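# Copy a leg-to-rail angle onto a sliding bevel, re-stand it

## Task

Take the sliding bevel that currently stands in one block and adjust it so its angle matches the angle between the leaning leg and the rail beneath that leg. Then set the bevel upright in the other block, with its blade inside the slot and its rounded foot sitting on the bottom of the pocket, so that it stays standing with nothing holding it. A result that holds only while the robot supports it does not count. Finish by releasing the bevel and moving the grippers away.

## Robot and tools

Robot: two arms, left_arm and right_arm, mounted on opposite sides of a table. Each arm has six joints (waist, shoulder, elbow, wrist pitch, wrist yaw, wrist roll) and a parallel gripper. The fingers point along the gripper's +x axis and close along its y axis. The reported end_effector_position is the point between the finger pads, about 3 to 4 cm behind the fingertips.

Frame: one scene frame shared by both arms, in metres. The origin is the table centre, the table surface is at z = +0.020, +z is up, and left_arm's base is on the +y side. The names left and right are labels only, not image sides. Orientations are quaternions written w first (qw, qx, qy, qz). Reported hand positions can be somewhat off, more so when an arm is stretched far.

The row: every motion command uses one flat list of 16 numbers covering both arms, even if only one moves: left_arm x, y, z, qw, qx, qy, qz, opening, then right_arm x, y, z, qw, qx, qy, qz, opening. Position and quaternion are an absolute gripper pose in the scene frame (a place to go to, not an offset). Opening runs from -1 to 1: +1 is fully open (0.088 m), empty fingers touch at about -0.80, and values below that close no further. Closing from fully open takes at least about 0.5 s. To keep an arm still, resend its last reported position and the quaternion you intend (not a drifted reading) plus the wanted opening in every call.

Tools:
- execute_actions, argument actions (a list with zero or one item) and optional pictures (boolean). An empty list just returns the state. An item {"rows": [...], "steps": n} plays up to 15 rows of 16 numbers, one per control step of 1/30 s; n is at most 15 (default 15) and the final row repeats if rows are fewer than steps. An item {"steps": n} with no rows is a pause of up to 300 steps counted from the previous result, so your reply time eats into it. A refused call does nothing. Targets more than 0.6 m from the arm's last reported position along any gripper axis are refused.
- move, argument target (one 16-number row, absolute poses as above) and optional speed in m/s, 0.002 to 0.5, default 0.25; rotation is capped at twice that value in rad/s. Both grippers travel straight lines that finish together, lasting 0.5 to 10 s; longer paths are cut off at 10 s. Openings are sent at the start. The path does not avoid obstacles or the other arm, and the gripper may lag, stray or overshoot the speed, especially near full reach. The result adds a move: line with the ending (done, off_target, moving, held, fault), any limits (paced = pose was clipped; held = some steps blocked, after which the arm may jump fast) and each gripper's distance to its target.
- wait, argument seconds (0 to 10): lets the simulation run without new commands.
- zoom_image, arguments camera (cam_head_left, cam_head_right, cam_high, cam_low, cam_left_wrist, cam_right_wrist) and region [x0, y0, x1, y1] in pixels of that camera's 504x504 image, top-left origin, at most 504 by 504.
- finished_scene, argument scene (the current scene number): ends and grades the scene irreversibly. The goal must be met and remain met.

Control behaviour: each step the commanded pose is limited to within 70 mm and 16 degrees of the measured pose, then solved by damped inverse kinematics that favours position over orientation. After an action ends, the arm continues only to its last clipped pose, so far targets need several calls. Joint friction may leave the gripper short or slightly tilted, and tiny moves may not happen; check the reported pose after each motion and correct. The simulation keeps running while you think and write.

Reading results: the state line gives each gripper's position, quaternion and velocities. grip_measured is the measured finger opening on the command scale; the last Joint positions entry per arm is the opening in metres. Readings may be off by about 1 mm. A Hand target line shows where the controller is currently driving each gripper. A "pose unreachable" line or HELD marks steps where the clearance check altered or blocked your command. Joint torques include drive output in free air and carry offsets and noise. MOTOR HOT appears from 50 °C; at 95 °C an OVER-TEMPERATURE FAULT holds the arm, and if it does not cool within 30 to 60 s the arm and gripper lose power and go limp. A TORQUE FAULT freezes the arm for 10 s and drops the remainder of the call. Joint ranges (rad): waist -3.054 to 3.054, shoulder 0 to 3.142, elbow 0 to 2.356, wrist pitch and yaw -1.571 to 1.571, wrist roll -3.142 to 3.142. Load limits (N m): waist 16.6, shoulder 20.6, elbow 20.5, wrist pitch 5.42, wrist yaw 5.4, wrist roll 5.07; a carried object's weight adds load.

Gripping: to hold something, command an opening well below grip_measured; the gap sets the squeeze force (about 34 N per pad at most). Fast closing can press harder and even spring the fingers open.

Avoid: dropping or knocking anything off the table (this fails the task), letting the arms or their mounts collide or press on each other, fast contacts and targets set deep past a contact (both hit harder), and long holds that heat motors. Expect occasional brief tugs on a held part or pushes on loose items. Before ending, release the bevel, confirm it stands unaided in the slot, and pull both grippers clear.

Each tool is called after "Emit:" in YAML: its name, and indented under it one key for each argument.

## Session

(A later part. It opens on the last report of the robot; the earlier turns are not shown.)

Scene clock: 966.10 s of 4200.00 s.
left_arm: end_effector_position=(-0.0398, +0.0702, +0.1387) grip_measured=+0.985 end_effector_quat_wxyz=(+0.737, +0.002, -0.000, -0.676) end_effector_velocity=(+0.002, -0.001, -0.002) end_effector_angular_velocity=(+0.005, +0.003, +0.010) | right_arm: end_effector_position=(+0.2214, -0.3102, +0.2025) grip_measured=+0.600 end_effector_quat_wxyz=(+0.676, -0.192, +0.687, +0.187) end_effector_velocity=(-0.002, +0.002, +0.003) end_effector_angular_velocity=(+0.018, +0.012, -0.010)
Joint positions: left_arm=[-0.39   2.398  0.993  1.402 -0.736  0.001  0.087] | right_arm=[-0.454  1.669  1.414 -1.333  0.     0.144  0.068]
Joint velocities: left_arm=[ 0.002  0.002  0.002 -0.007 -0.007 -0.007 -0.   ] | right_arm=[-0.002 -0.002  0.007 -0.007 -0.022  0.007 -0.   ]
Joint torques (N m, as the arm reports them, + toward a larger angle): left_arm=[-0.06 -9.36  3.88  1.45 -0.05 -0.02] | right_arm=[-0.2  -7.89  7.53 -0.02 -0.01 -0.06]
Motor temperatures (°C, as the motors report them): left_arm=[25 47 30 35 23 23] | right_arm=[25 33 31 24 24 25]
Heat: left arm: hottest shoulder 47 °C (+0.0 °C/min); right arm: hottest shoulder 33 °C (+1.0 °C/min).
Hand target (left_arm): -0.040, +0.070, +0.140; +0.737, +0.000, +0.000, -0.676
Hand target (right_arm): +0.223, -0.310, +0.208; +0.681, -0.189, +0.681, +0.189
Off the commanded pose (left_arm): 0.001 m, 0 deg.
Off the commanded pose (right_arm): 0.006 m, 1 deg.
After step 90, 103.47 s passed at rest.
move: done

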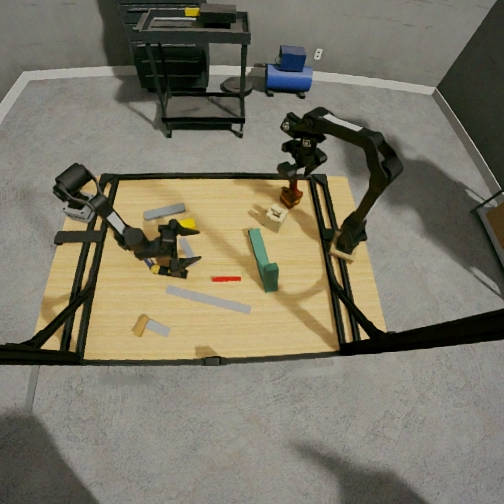

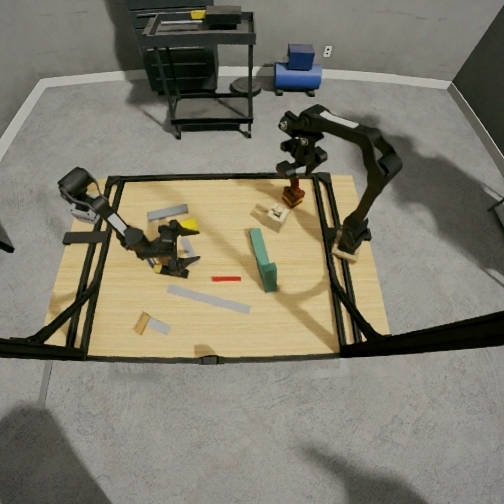

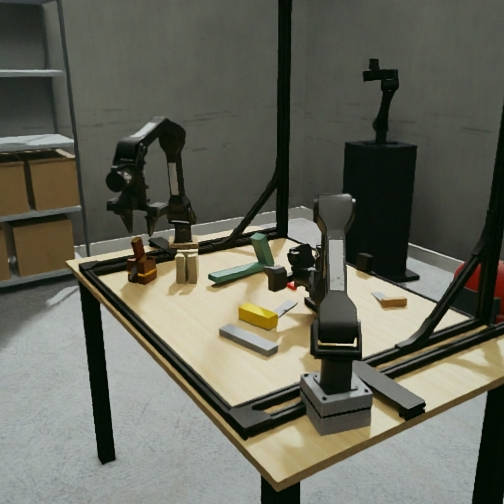

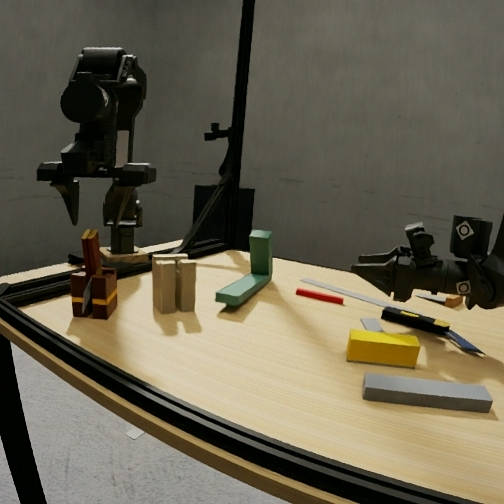

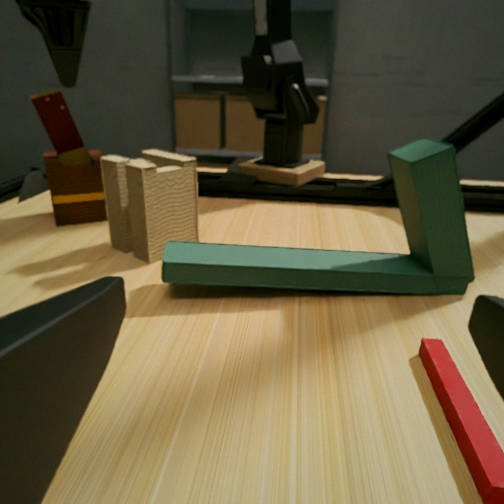

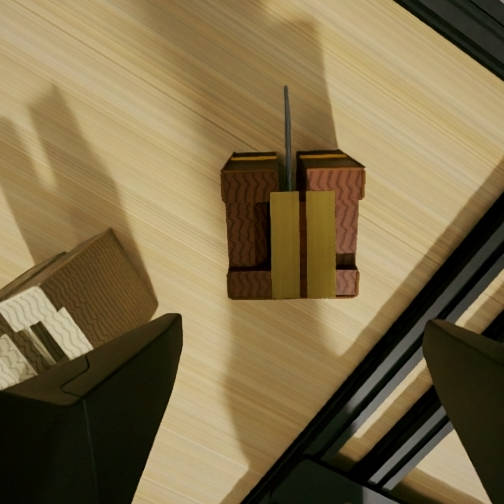

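Emit:
move:
  target: [-0.04,0.07,0.14,0.737,0,0,-0.676,1.0,0.235,-0.303,0.228,0.3482,-0.6154,0.3482,0.6154,0.6]
  speed: 0.4

Scene clock: 998.30 s of 4200.00 s.
left_arm: end_effector_position=(-0.0398, +0.0702, +0.1387) grip_measured=+0.985 end_effector_quat_wxyz=(+0.737, +0.002, -0.000, -0.676) end_effector_velocity=(+0.000, +0.001, -0.001) end_effector_angular_velocity=(+0.005, +0.003, +0.005) | right_arm: end_effector_position=(+0.2325, -0.3039, +0.2286) grip_measured=+0.600 end_effector_quat_wxyz=(+0.350, -0.617, +0.348, +0.614) end_effector_velocity=(-0.003, +0.001, +0.001) end_effector_angular_velocity=(+0.016, +0.016, +0.005)
Joint positions: left_arm=[-0.39   2.398  0.993  1.402 -0.736  0.001  0.087] | right_arm=[-0.46   1.704  1.557 -1.42   0.003 -1.431  0.068]
Joint velocities: left_arm=[-0.002 -0.002 -0.002 -0.007 -0.007 -0.007 -0.   ] | right_arm=[-0.002 -0.002  0.002 -0.007 -0.022 -0.007 -0.   ]
Joint torques (N m, as the arm reports them, + toward a larger angle): left_arm=[-0.06 -9.37  3.86  1.47 -0.06  0.  ] | right_arm=[-0.28 -5.73  7.57 -0.05 -0.19 -0.09]
Motor temperatures (°C, as the motors report them): left_arm=[25 48 30 35 23 23] | right_arm=[25 35 33 23 24 25]
Heat: left arm: hottest shoulder 48 °C (+1.0 °C/min); right arm: hottest shoulder 35 °C (+3.0 °C/min).
Hand target (left_arm): -0.040, +0.070, +0.140; +0.737, -0.000, -0.000, -0.676
Hand target (right_arm): +0.235, -0.303, +0.228; -0.348, +0.615, -0.348, -0.615
Off the commanded pose (left_arm): 0.001 m, 0 deg.
Off the commanded pose (right_arm): 0.003 m, 0 deg.
After step 90, 26.70 s passed at rest.
move: done

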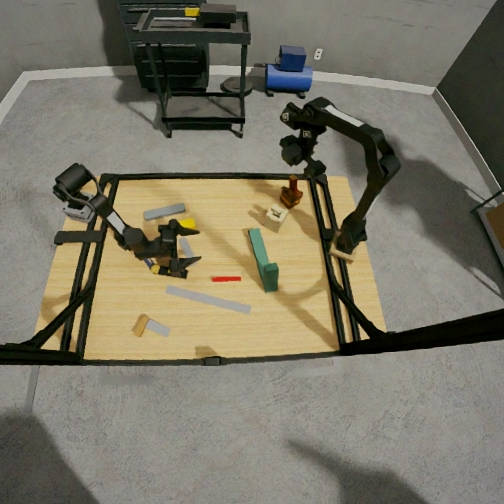

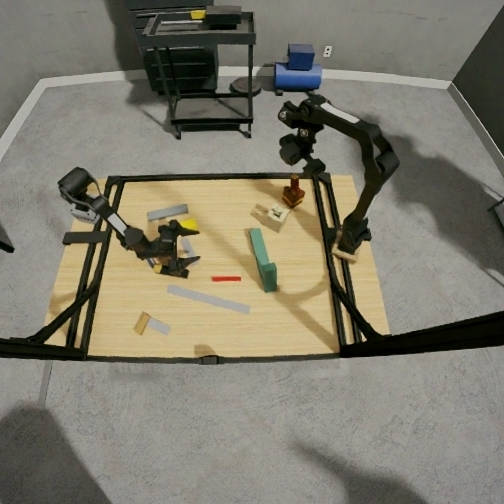

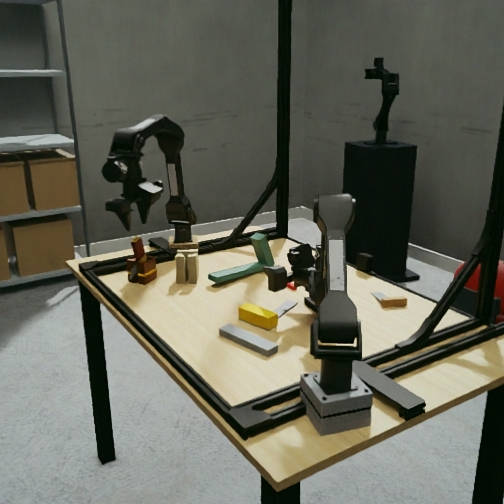

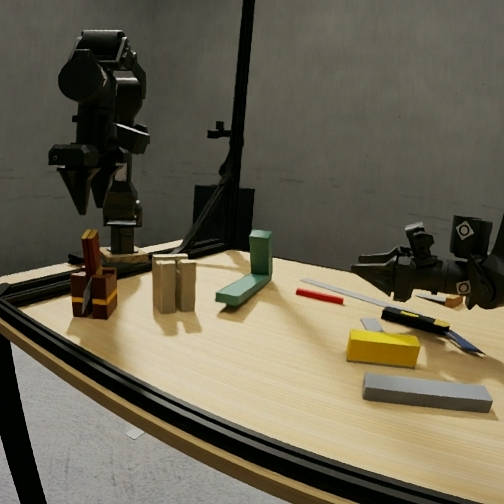

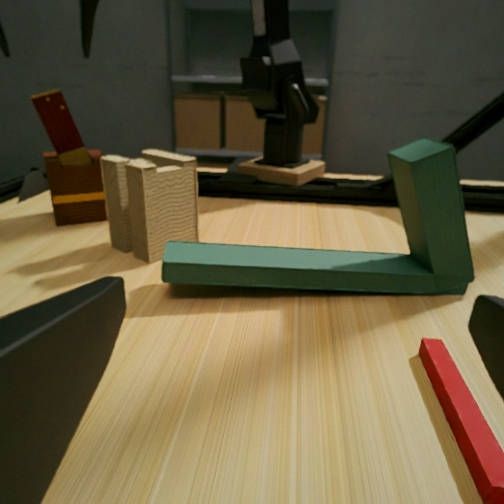

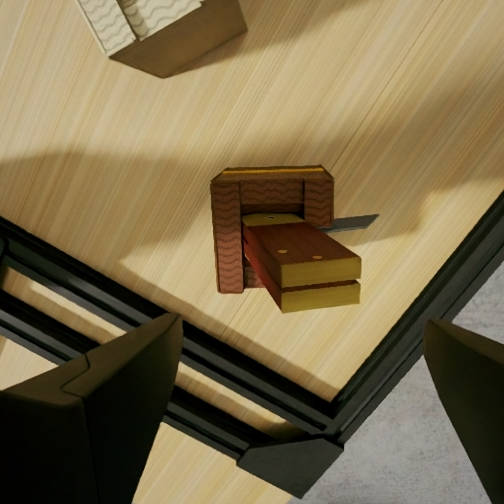

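Emit:
move:
  target: [-0.04,0.07,0.14,0.737,0,0,-0.676,1.0,0.245,-0.297,0.222,-0.189,-0.681,-0.189,0.681,0.6]
  speed: 0.4

Scene clock: 1007.77 s of 4200.00 s.
left_arm: end_effector_position=(-0.0398, +0.0702, +0.1387) grip_measured=+0.985 end_effector_quat_wxyz=(+0.737, +0.002, -0.000, -0.676) end_effector_velocity=(+0.000, +0.001, -0.003) end_effector_angular_velocity=(+0.010, -0.015, +0.005) | right_arm: end_effector_position=(+0.2417, -0.2985, +0.2228) grip_measured=+0.600 end_effector_quat_wxyz=(+0.190, +0.682, +0.188, -0.681) end_effector_velocity=(+0.001, -0.006, -0.003) end_effector_angular_velocity=(-0.028, -0.000, +0.015)
Joint positions: left_arm=[-0.39   2.398  0.993  1.402 -0.736  0.001  0.087] | right_arm=[-0.465  1.747  1.583 -1.408  0.003 -3.007  0.068]
Joint velocities: left_arm=[-0.002  0.002 -0.002 -0.007 -0.007  0.007  0.   ] | right_arm=[-0.007  0.002 -0.007 -0.007  0.022 -0.022  0.   ]
Joint torques (N m, as the arm reports them, + toward a larger angle): left_arm=[-0.08 -9.36  3.86  1.47 -0.06 -0.01] | right_arm=[-0.3  -5.92  7.54  0.15 -0.1  -0.09]
Motor temperatures (°C, as the motors report them): left_arm=[25 48 30 35 23 23] | right_arm=[25 34 33 23 24 25]
Heat: left arm: hottest shoulder 48 °C (+1.0 °C/min); right arm: hottest shoulder 34 °C (+2.0 °C/min).
Hand target (left_arm): -0.040, +0.070, +0.140; +0.737, -0.000, -0.000, -0.676
Hand target (right_arm): +0.245, -0.297, +0.222; +0.189, +0.681, +0.189, -0.681
Off the commanded pose (left_arm): 0.001 m, 0 deg.
Off the commanded pose (right_arm): 0.004 m, 0 deg.
After step 90, 3.97 s passed at rest.
move: done

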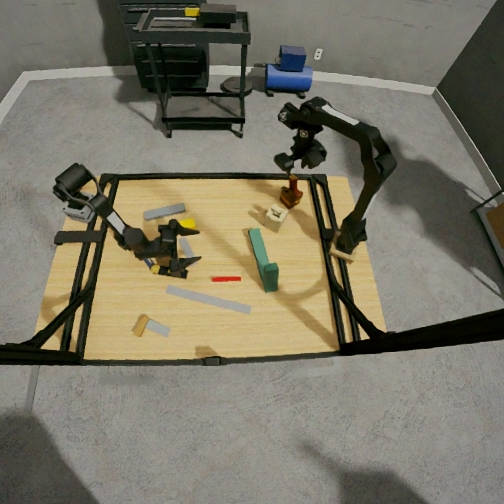

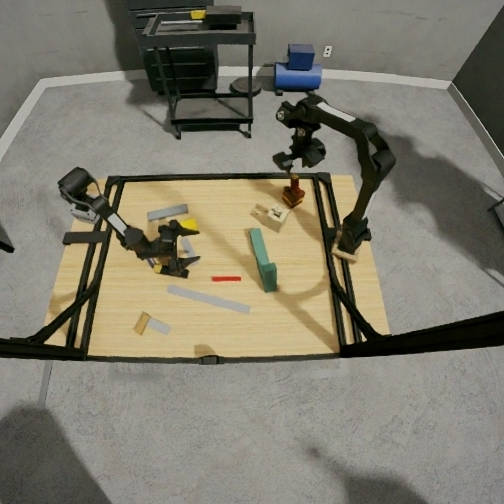

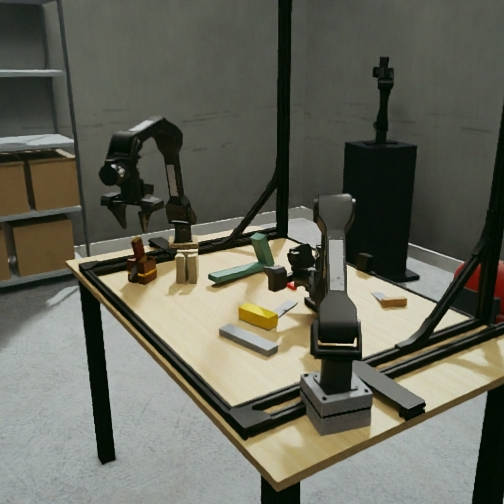

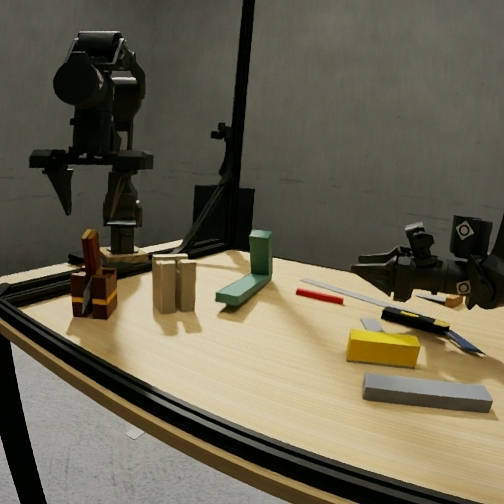

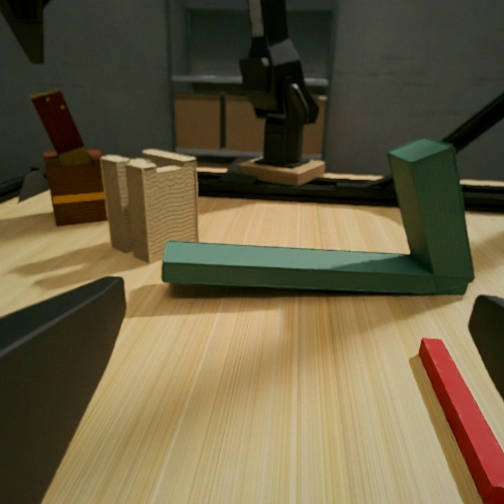

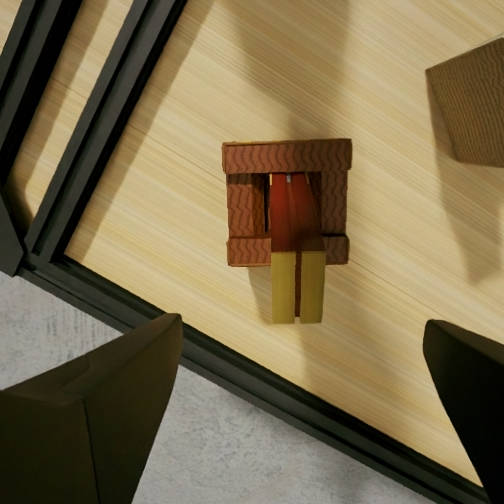

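Emit:
move:
  target: [-0.04,0.07,0.14,0.737,0,0,-0.676,1.0,0.2515,-0.2915,0.170,-0.2127,-0.5833,-0.1617,0.7670,0.6]
  speed: 0.08

Scene clock: 1052.97 s of 4200.00 s.
left_arm: end_effector_position=(-0.0398, +0.0702, +0.1387) grip_measured=+0.985 end_effector_quat_wxyz=(+0.737, +0.002, -0.000, -0.676) end_effector_velocity=(+0.000, +0.001, -0.003) end_effector_angular_velocity=(+0.008, +0.014, +0.005) | right_arm: end_effector_position=(+0.2490, -0.2925, +0.1711) grip_measured=+0.600 end_effector_quat_wxyz=(-0.214, -0.586, -0.162, +0.765) end_effector_velocity=(+0.001, +0.001, +0.004) end_effector_angular_velocity=(+0.012, -0.000, +0.003)
Joint positions: left_arm=[-0.39   2.398  0.993  1.402 -0.736  0.001  0.087] | right_arm=[-0.478  2.01   1.694 -1.518 -0.028 -3.027  0.068]
Joint velocities: left_arm=[-0.002  0.002 -0.002 -0.007 -0.007 -0.022 -0.   ] | right_arm=[-0.002 -0.002  0.012 -0.007 -0.007 -0.007  0.   ]
Joint torques (N m, as the arm reports them, + toward a larger angle): left_arm=[-0.06 -9.37  3.87  1.47 -0.06  0.  ] | right_arm=[-0.3  -7.3   6.79 -0.54 -0.16 -0.09]
Motor temperatures (°C, as the motors report them): left_arm=[25 48 30 35 23 23] | right_arm=[25 33 34 23 24 25]
Heat: left arm: hottest shoulder 48 °C (+0.0 °C/min); right arm: hottest elbow 34 °C (-1.0 °C/min).
Hand target (left_arm): -0.040, +0.070, +0.140; +0.737, -0.000, -0.000, -0.676
Hand target (right_arm): +0.251, -0.292, +0.169; -0.213, -0.583, -0.162, +0.767
Off the commanded pose (left_arm): 0.001 m, 0 deg.
Off the commanded pose (right_arm): 0.003 m, 0 deg.
After step 90, 40.20 s passed at rest.
move: done

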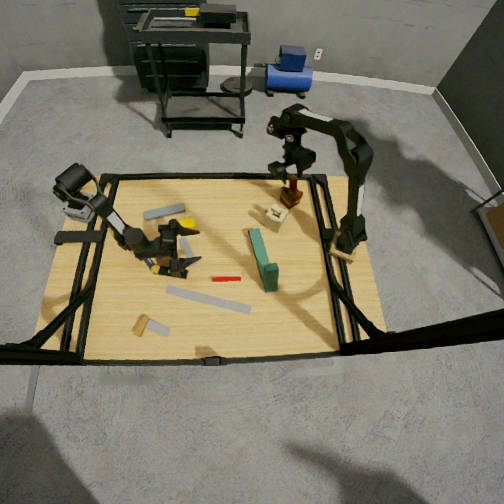

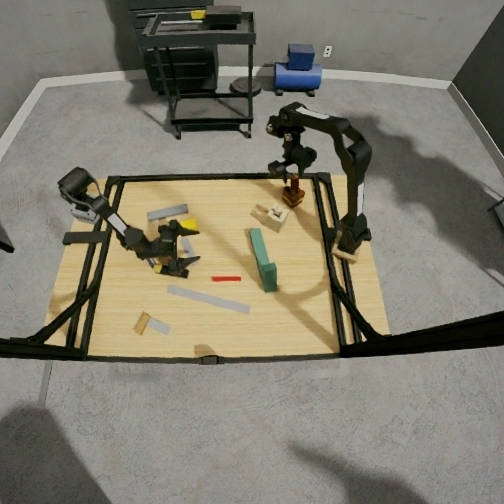

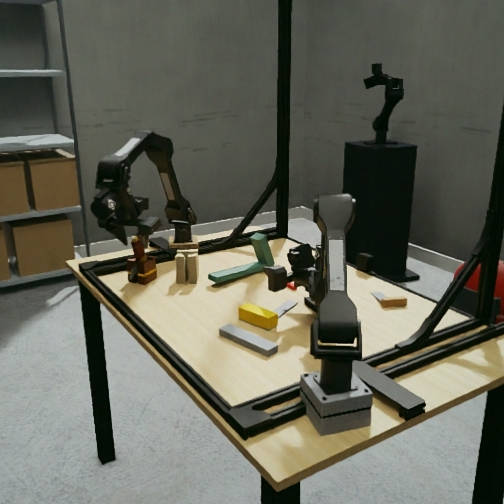

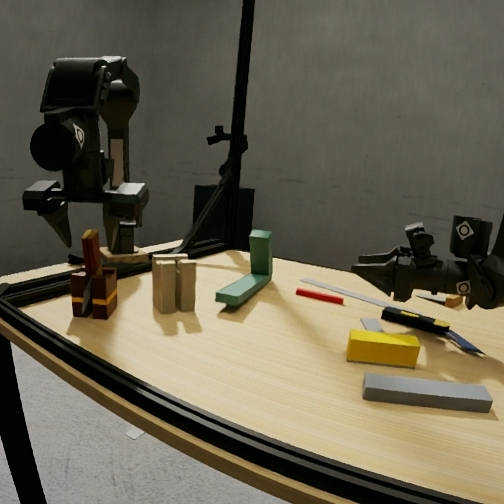

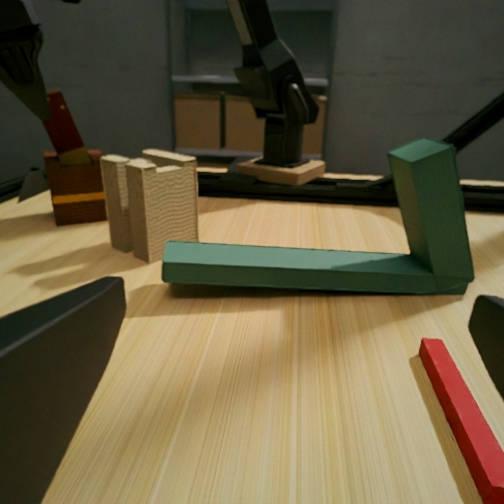

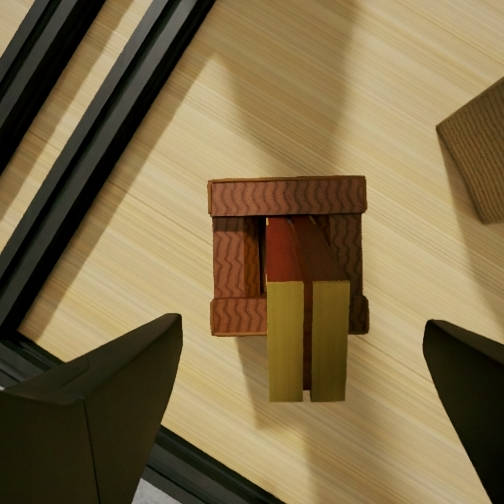

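Emit:
zoom_image:
  camera: "cam_left_wrist"
  region: [0,30,120,230]

Region (0, 30, 120, 230) of cam_left_wrist's 504x504 image, scaled by 2.520, with more detail than that image has; it fills the left 302 columns of this view, and the rest is white.

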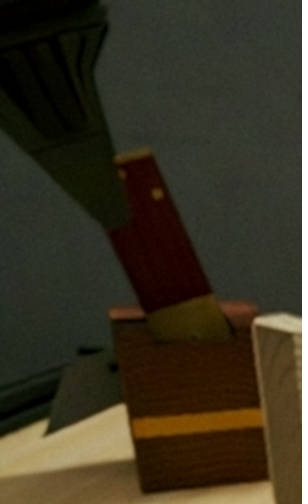

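Emit:
move:
  target: [-0.04,0.07,0.14,0.737,0,0,-0.676,1.0,0.2440,-0.2958,0.142,-0.2127,-0.5833,-0.1617,0.7670,0.3]
  speed: 0.04

Scene clock: 1148.03 s of 4200.00 s.
left_arm: end_effector_position=(-0.0398, +0.0702, +0.1387) grip_measured=+0.985 end_effector_quat_wxyz=(+0.737, +0.002, -0.000, -0.676) end_effector_velocity=(+0.005, +0.000, -0.001) end_effector_angular_velocity=(+0.005, +0.003, +0.024) | right_arm: end_effector_position=(+0.2454, -0.2951, +0.1429) grip_measured=+0.300 end_effector_quat_wxyz=(-0.214, -0.584, -0.162, +0.766) end_effector_velocity=(-0.003, -0.004, -0.003) end_effector_angular_velocity=(-0.021, +0.012, -0.008)
Joint positions: left_arm=[-0.39   2.398  0.993  1.402 -0.736  0.001  0.087] | right_arm=[-0.479  2.01   1.581 -1.408 -0.029 -3.027  0.054]
Joint velocities: left_arm=[ 0.002 -0.002 -0.002 -0.007 -0.022 -0.007 -0.   ] | right_arm=[-0.002  0.002 -0.012 -0.007  0.007  0.007 -0.   ]
Joint torques (N m, as the arm reports them, + toward a larger angle): left_arm=[-0.07 -9.35  3.88  1.48 -0.05  0.  ] | right_arm=[-0.05 -9.34  4.26 -0.24 -0.14  0.03]
Motor temperatures (°C, as the motors report them): left_arm=[25 49 30 36 23 23] | right_arm=[25 35 33 24 24 25]
Heat: left arm: hottest shoulder 49 °C (+0.0 °C/min); right arm: hottest shoulder 35 °C (+0.0 °C/min).
Hand target (left_arm): -0.040, +0.070, +0.140; +0.737, -0.000, -0.000, -0.676
Hand target (right_arm): +0.244, -0.296, +0.142; -0.213, -0.583, -0.162, +0.767
Off the commanded pose (left_arm): 0.001 m, 0 deg.
Off the commanded pose (right_arm): 0.002 m, 0 deg.
After step 90, 91.03 s passed at rest.
move: done

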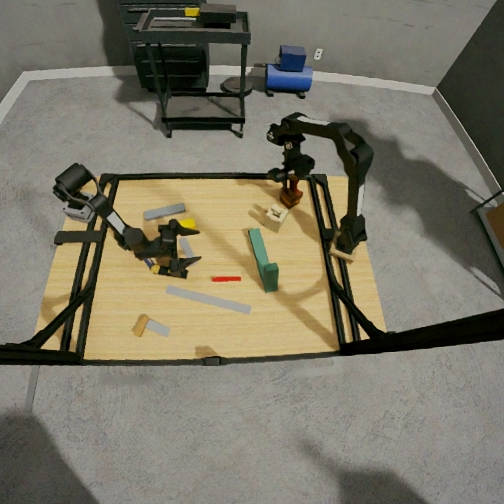

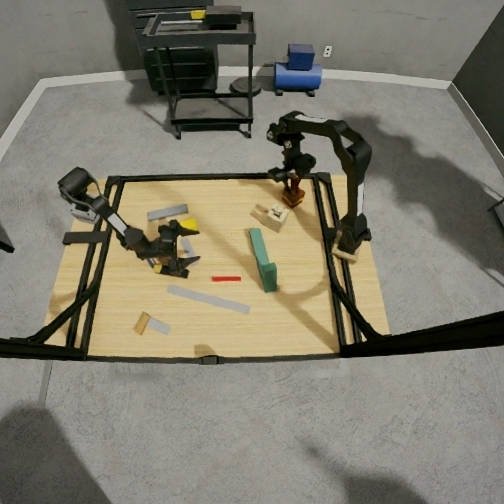

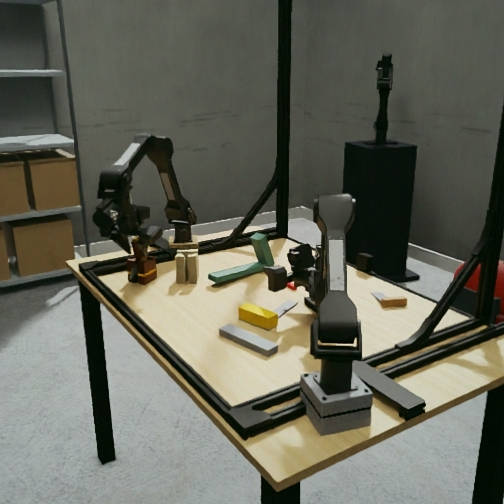

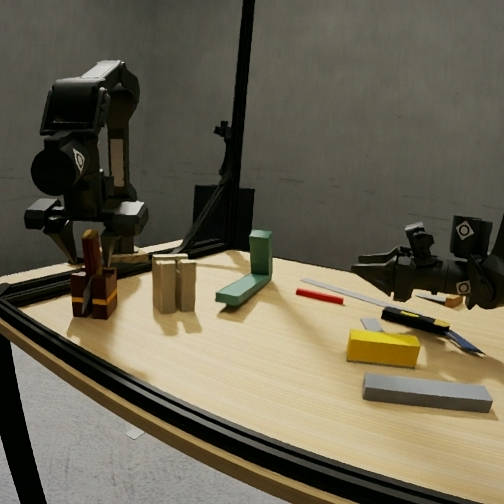

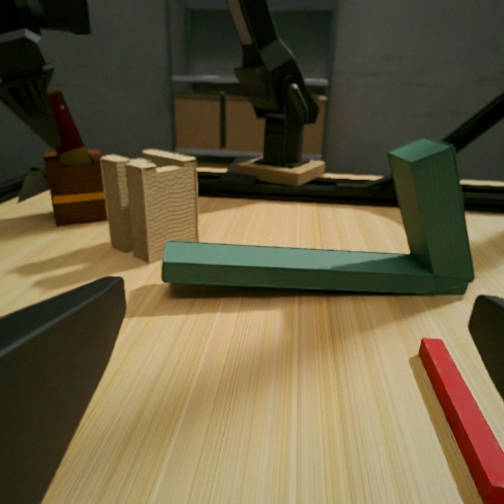

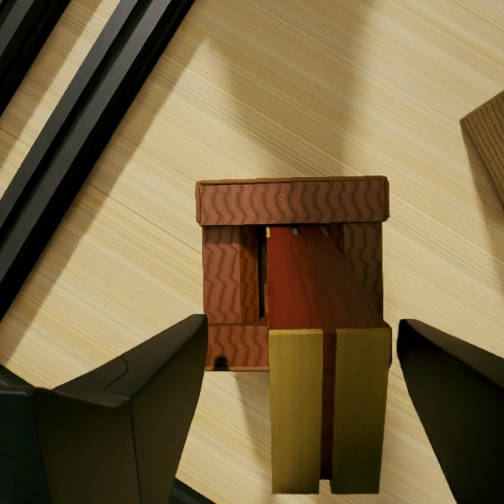

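Emit:
zoom_image:
  camera: "cam_left_wrist"
  region: [0,30,120,230]

Region (0, 30, 120, 230) of cam_left_wrist's 504x504 image, scaled by 2.520, with more detail than that image has; it fills the left 302 columns of this view, and the rest is white.

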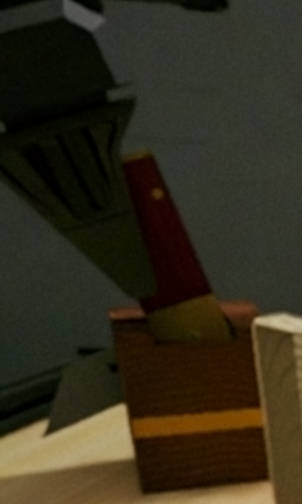

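Emit:
move:
  target: [-0.04,0.07,0.14,0.737,0,0,-0.676,1.0,0.2405,-0.2978,0.144,-0.2127,-0.5833,-0.1617,0.7670,-0.2]
  speed: 0.02

Scene clock: 1169.70 s of 4200.00 s.
left_arm: end_effector_position=(-0.0398, +0.0702, +0.1387) grip_measured=+0.985 end_effector_quat_wxyz=(+0.737, +0.002, -0.000, -0.676) end_effector_velocity=(+0.000, +0.001, -0.001) end_effector_angular_velocity=(+0.006, -0.012, +0.005) | right_arm: end_effector_position=(+0.2423, -0.2974, +0.1402) grip_measured=-0.199 end_effector_quat_wxyz=(-0.215, -0.579, -0.160, +0.770) end_effector_velocity=(-0.001, -0.001, +0.005) end_effector_angular_velocity=(+0.001, -0.009, +0.012)
Joint positions: left_arm=[-0.39   2.398  0.993  1.402 -0.736  0.001  0.087] | right_arm=[-0.479  2.008  1.565 -1.407 -0.029 -3.027  0.029]
Joint velocities: left_arm=[-0.002 -0.002 -0.002 -0.007 -0.007  0.007  0.   ] | right_arm=[ 0.002 -0.017 -0.002 -0.007  0.007 -0.007 -0.   ]
Joint torques (N m, as the arm reports them, + toward a larger angle): left_arm=[-0.08 -9.37  3.88  1.47 -0.04 -0.01] | right_arm=[  0.11 -10.96   4.25  -0.31  -0.13   0.06]
Motor temperatures (°C, as the motors report them): left_arm=[25 50 30 36 23 23] | right_arm=[25 38 32 24 24 25]
Heat: left arm: hottest shoulder 50 °C (+1.0 °C/min); right arm: hottest shoulder 38 °C (+3.0 °C/min). Fold the left arm in close to its base before you think long.
Hand target (left_arm): -0.040, +0.070, +0.140; +0.737, -0.000, -0.000, -0.676
Hand target (right_arm): +0.241, -0.298, +0.144; -0.213, -0.583, -0.162, +0.767
Off the commanded pose (left_arm): 0.001 m, 0 deg.
Off the commanded pose (right_arm): 0.004 m, 1 deg.
MOTOR HOT: a motor of the left arm reached 50 °C. Now the hottest motor of the left arm, joint 2 (shoulder), reports 50 °C. The temperature limit of the motors' drives, at which the controller stops that arm, is 95 °C. To cool a motor, set the load down, stop pushing, or move to a pose that needs little force.
After step 90, 17.97 s passed at rest.
move: done

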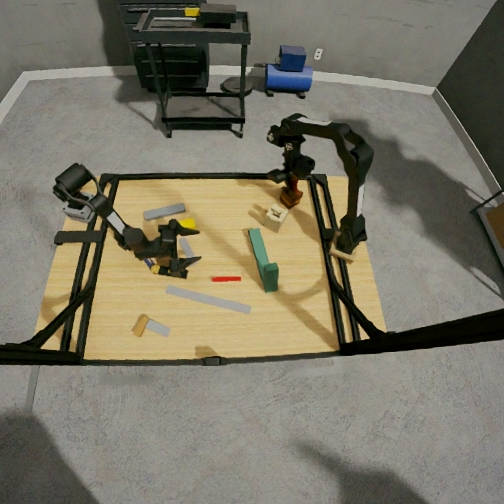

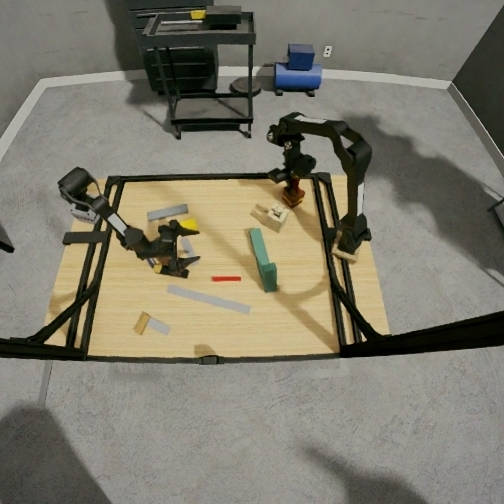

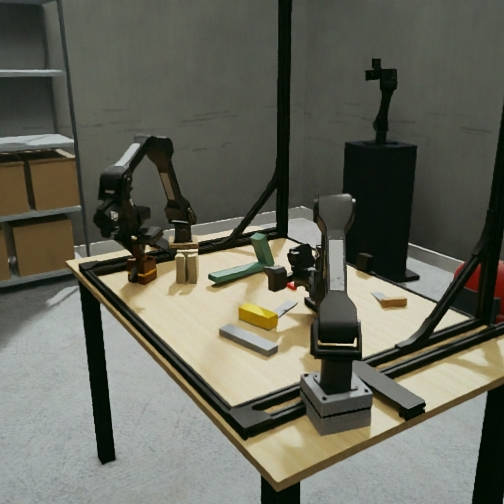

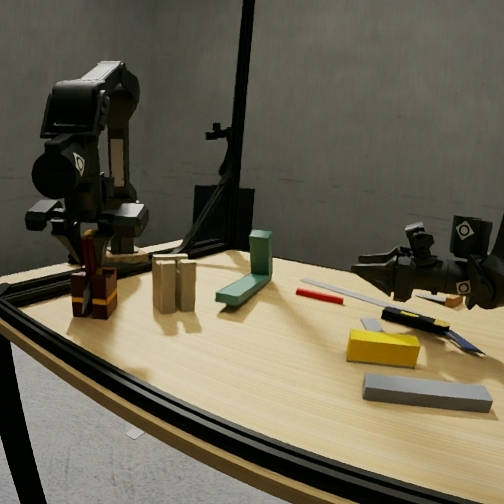

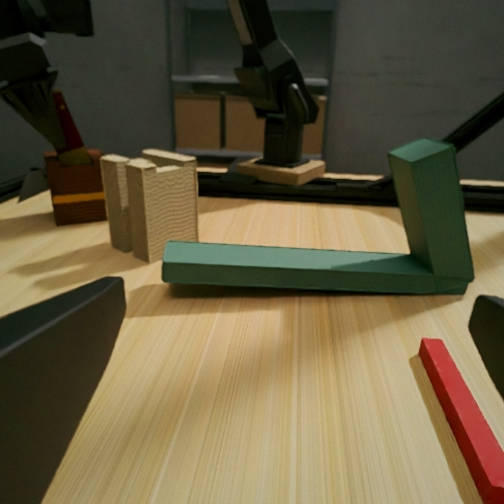

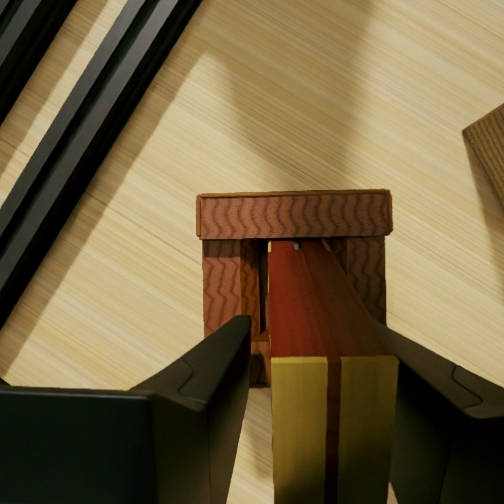

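Emit:
zoom_image:
  camera: "cam_left_wrist"
  region: [0,30,120,230]

Region (0, 30, 120, 230) of cam_left_wrist's 504x504 image, scaled by 2.520, with more detail than that image has; it fills the left 302 columns of this view, and the rest is white.

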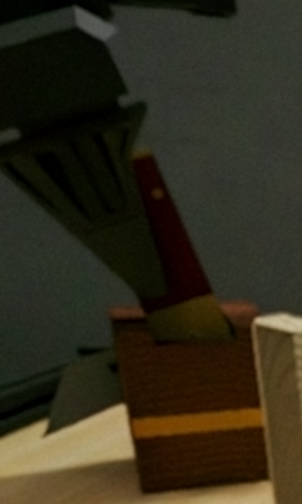

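Emit:
move:
  target: [-0.04,0.07,0.14,0.737,0,0,-0.676,1.0,0.2412,-0.2955,0.149,-0.2127,-0.5833,-0.1617,0.7670,-0.25]
  speed: 0.02

Scene clock: 1187.47 s of 4200.00 s.
left_arm: end_effector_position=(-0.0398, +0.0702, +0.1387) grip_measured=+0.985 end_effector_quat_wxyz=(+0.737, +0.002, -0.000, -0.676) end_effector_velocity=(+0.000, +0.001, -0.006) end_effector_angular_velocity=(+0.019, +0.006, +0.005) | right_arm: end_effector_position=(+0.2403, -0.2981, +0.1428) grip_measured=-0.250 end_effector_quat_wxyz=(-0.216, -0.576, -0.158, +0.772) end_effector_velocity=(+0.004, -0.004, +0.002) end_effector_angular_velocity=(-0.013, -0.014, +0.006)
Joint positions: left_arm=[-0.39   2.398  0.993  1.402 -0.736  0.001  0.087] | right_arm=[-0.477  2.007  1.571 -1.424 -0.031 -3.025  0.027]
Joint velocities: left_arm=[-0.002  0.002 -0.002 -0.022 -0.007 -0.022 -0.   ] | right_arm=[-0.007 -0.002  0.007 -0.007  0.022 -0.007 -0.   ]
Joint torques (N m, as the arm reports them, + toward a larger angle): left_arm=[-0.06 -9.35  3.86  1.47 -0.04  0.  ] | right_arm=[  0.33 -10.37   6.67  -0.57  -0.13   0.11]
Motor temperatures (°C, as the motors report them): left_arm=[25 50 30 36 23 23] | right_arm=[25 40 31 24 24 25]
Heat: left arm: hottest shoulder 50 °C (+1.0 °C/min); right arm: hottest shoulder 40 °C (+5.0 °C/min). Fold the left arm in close to its base before you think long.
Hand target (left_arm): -0.040, +0.070, +0.140; +0.737, -0.000, -0.000, -0.676
Hand target (right_arm): +0.241, -0.295, +0.149; -0.213, -0.583, -0.162, +0.767
Off the commanded pose (left_arm): 0.001 m, 0 deg.
Off the commanded pose (right_arm): 0.007 m, 1 deg.
MOTOR HOT: still on. Now the hottest motor of the left arm, joint 2 (shoulder), reports 50 °C; a drive's own limit is 95 °C.
After step 90, 14.07 s passed at rest.
move: done

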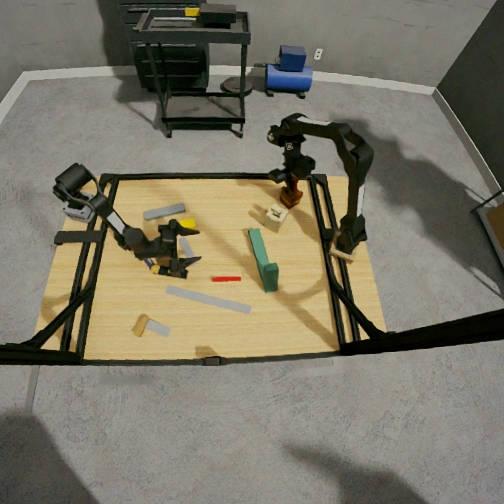

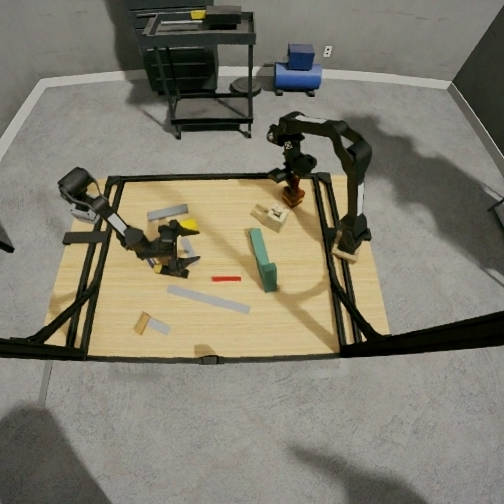

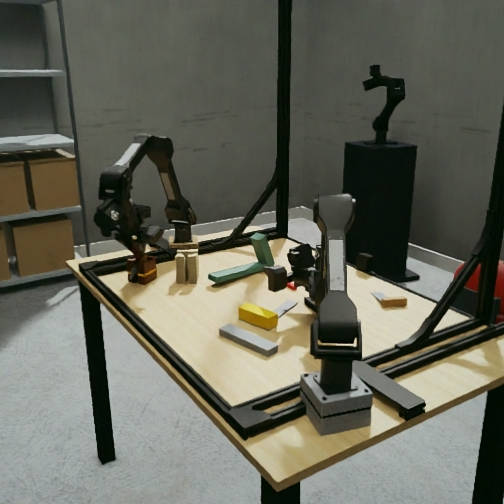

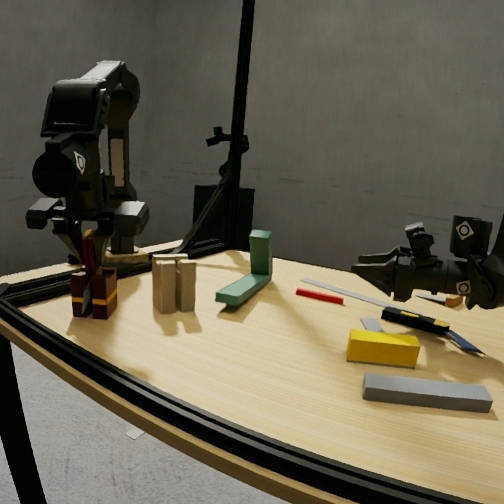

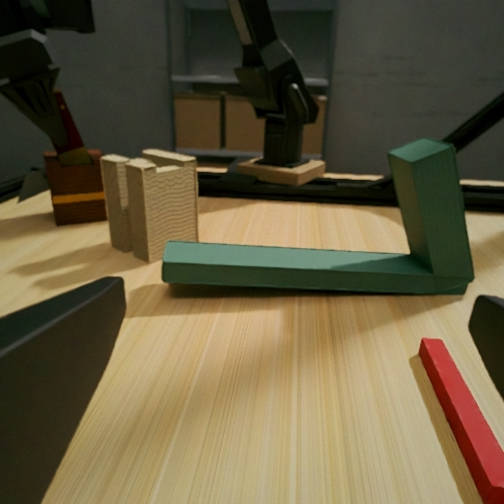

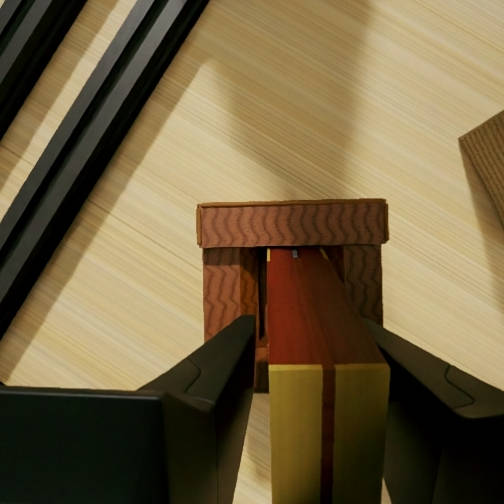

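Emit:
move:
  target: [-0.04,0.07,0.14,0.737,0,0,-0.676,1.0,0.2455,-0.2925,0.149,-0.2127,-0.5833,-0.1617,0.7670,-0.2]
  speed: 0.03

Emit:
zoom_image:
  camera: "cam_left_wrist"
  region: [0,30,120,230]

Scene clock: 1196.80 s of 4200.00 s.
left_arm: end_effector_position=(-0.0398, +0.0702, +0.1387) grip_measured=+0.985 end_effector_quat_wxyz=(+0.737, +0.002, -0.000, -0.676) end_effector_velocity=(+0.002, +0.001, +0.001) end_effector_angular_velocity=(+0.001, +0.006, +0.020) | right_arm: end_effector_position=(+0.2445, -0.2949, +0.1489) grip_measured=-0.200 end_effector_quat_wxyz=(-0.214, -0.583, -0.161, +0.767) end_effector_velocity=(-0.004, -0.003, +0.002) end_effector_angular_velocity=(-0.010, +0.021, -0.011)
Joint positions: left_arm=[-0.39   2.398  0.993  1.402 -0.736  0.001  0.087] | right_arm=[-0.477  2.006  1.599 -1.433 -0.031 -3.024  0.029]
Joint velocities: left_arm=[-0.002 -0.007 -0.002 -0.007 -0.022 -0.007 -0.   ] | right_arm=[-0.002 -0.002 -0.002 -0.022 -0.007  0.007  0.   ]
Joint torques (N m, as the arm reports them, + toward a larger angle): left_arm=[-0.06 -9.35  3.89  1.47 -0.04  0.  ] | right_arm=[ 0.23 -7.99  6.8  -0.54 -0.13  0.1 ]
Motor temperatures (°C, as the motors report them): left_arm=[25 50 30 36 23 23] | right_arm=[25 41 31 24 24 25]
Heat: left arm: hottest shoulder 50 °C (+1.0 °C/min); right arm: hottest shoulder 41 °C (+6.0 °C/min). Fold the left arm in close to its base before you think long.
Hand target (left_arm): -0.040, +0.070, +0.140; +0.737, -0.000, -0.000, -0.676
Hand target (right_arm): +0.245, -0.293, +0.149; -0.213, -0.583, -0.162, +0.767
Off the commanded pose (left_arm): 0.001 m, 0 deg.
Off the commanded pose (right_arm): 0.003 m, 0 deg.
MOTOR HOT: still on. Now the hottest motor of the left arm, joint 2 (shoulder), reports 50 °C; a drive's own limit is 95 °C.
After step 90, 5.60 s passed at rest.
move: done

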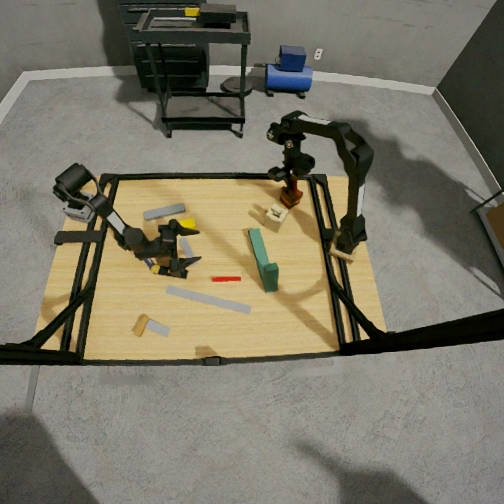

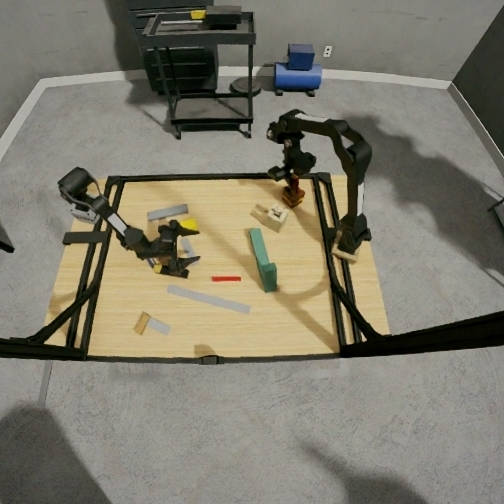

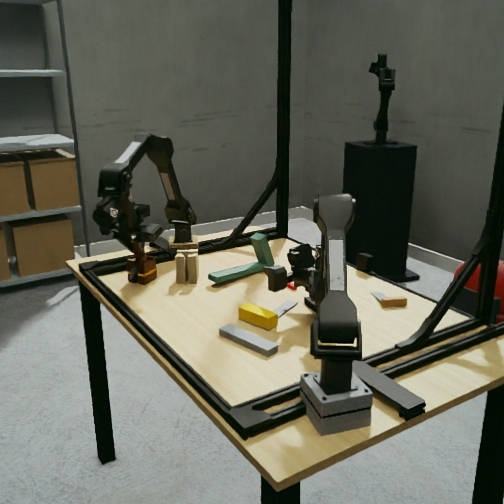

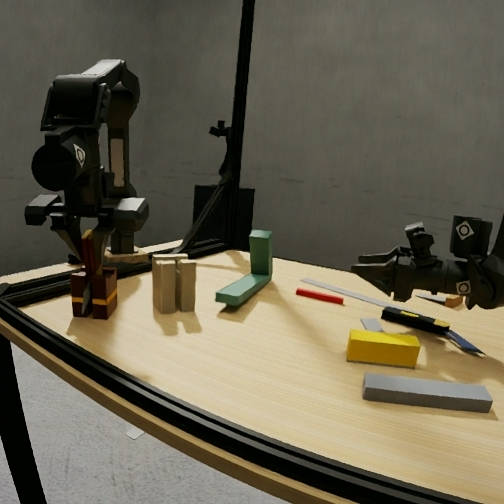

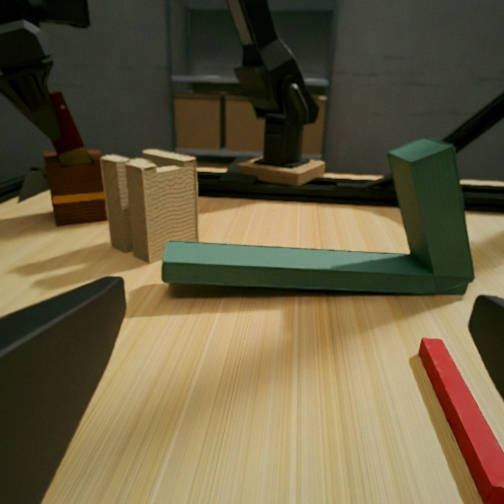

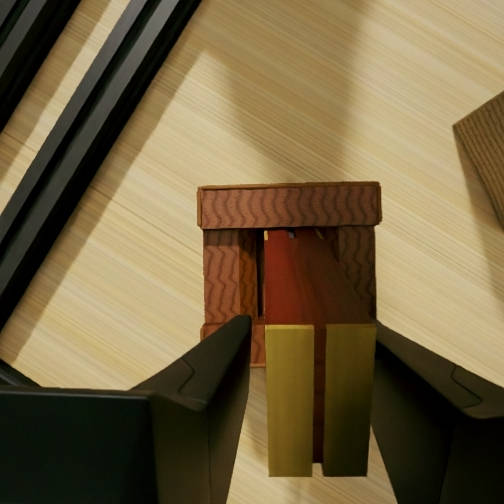

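Region (0, 30, 120, 230) of cam_left_wrist's 504x504 image, scaled by 2.520, with more detail than that image has; it fills the left 302 columns of this view, and the rest is white.

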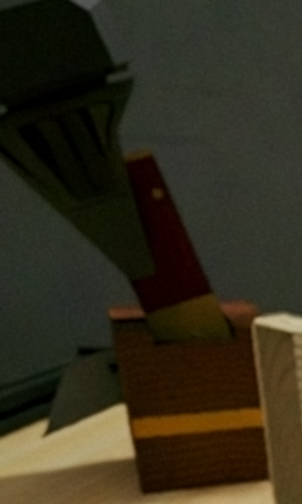

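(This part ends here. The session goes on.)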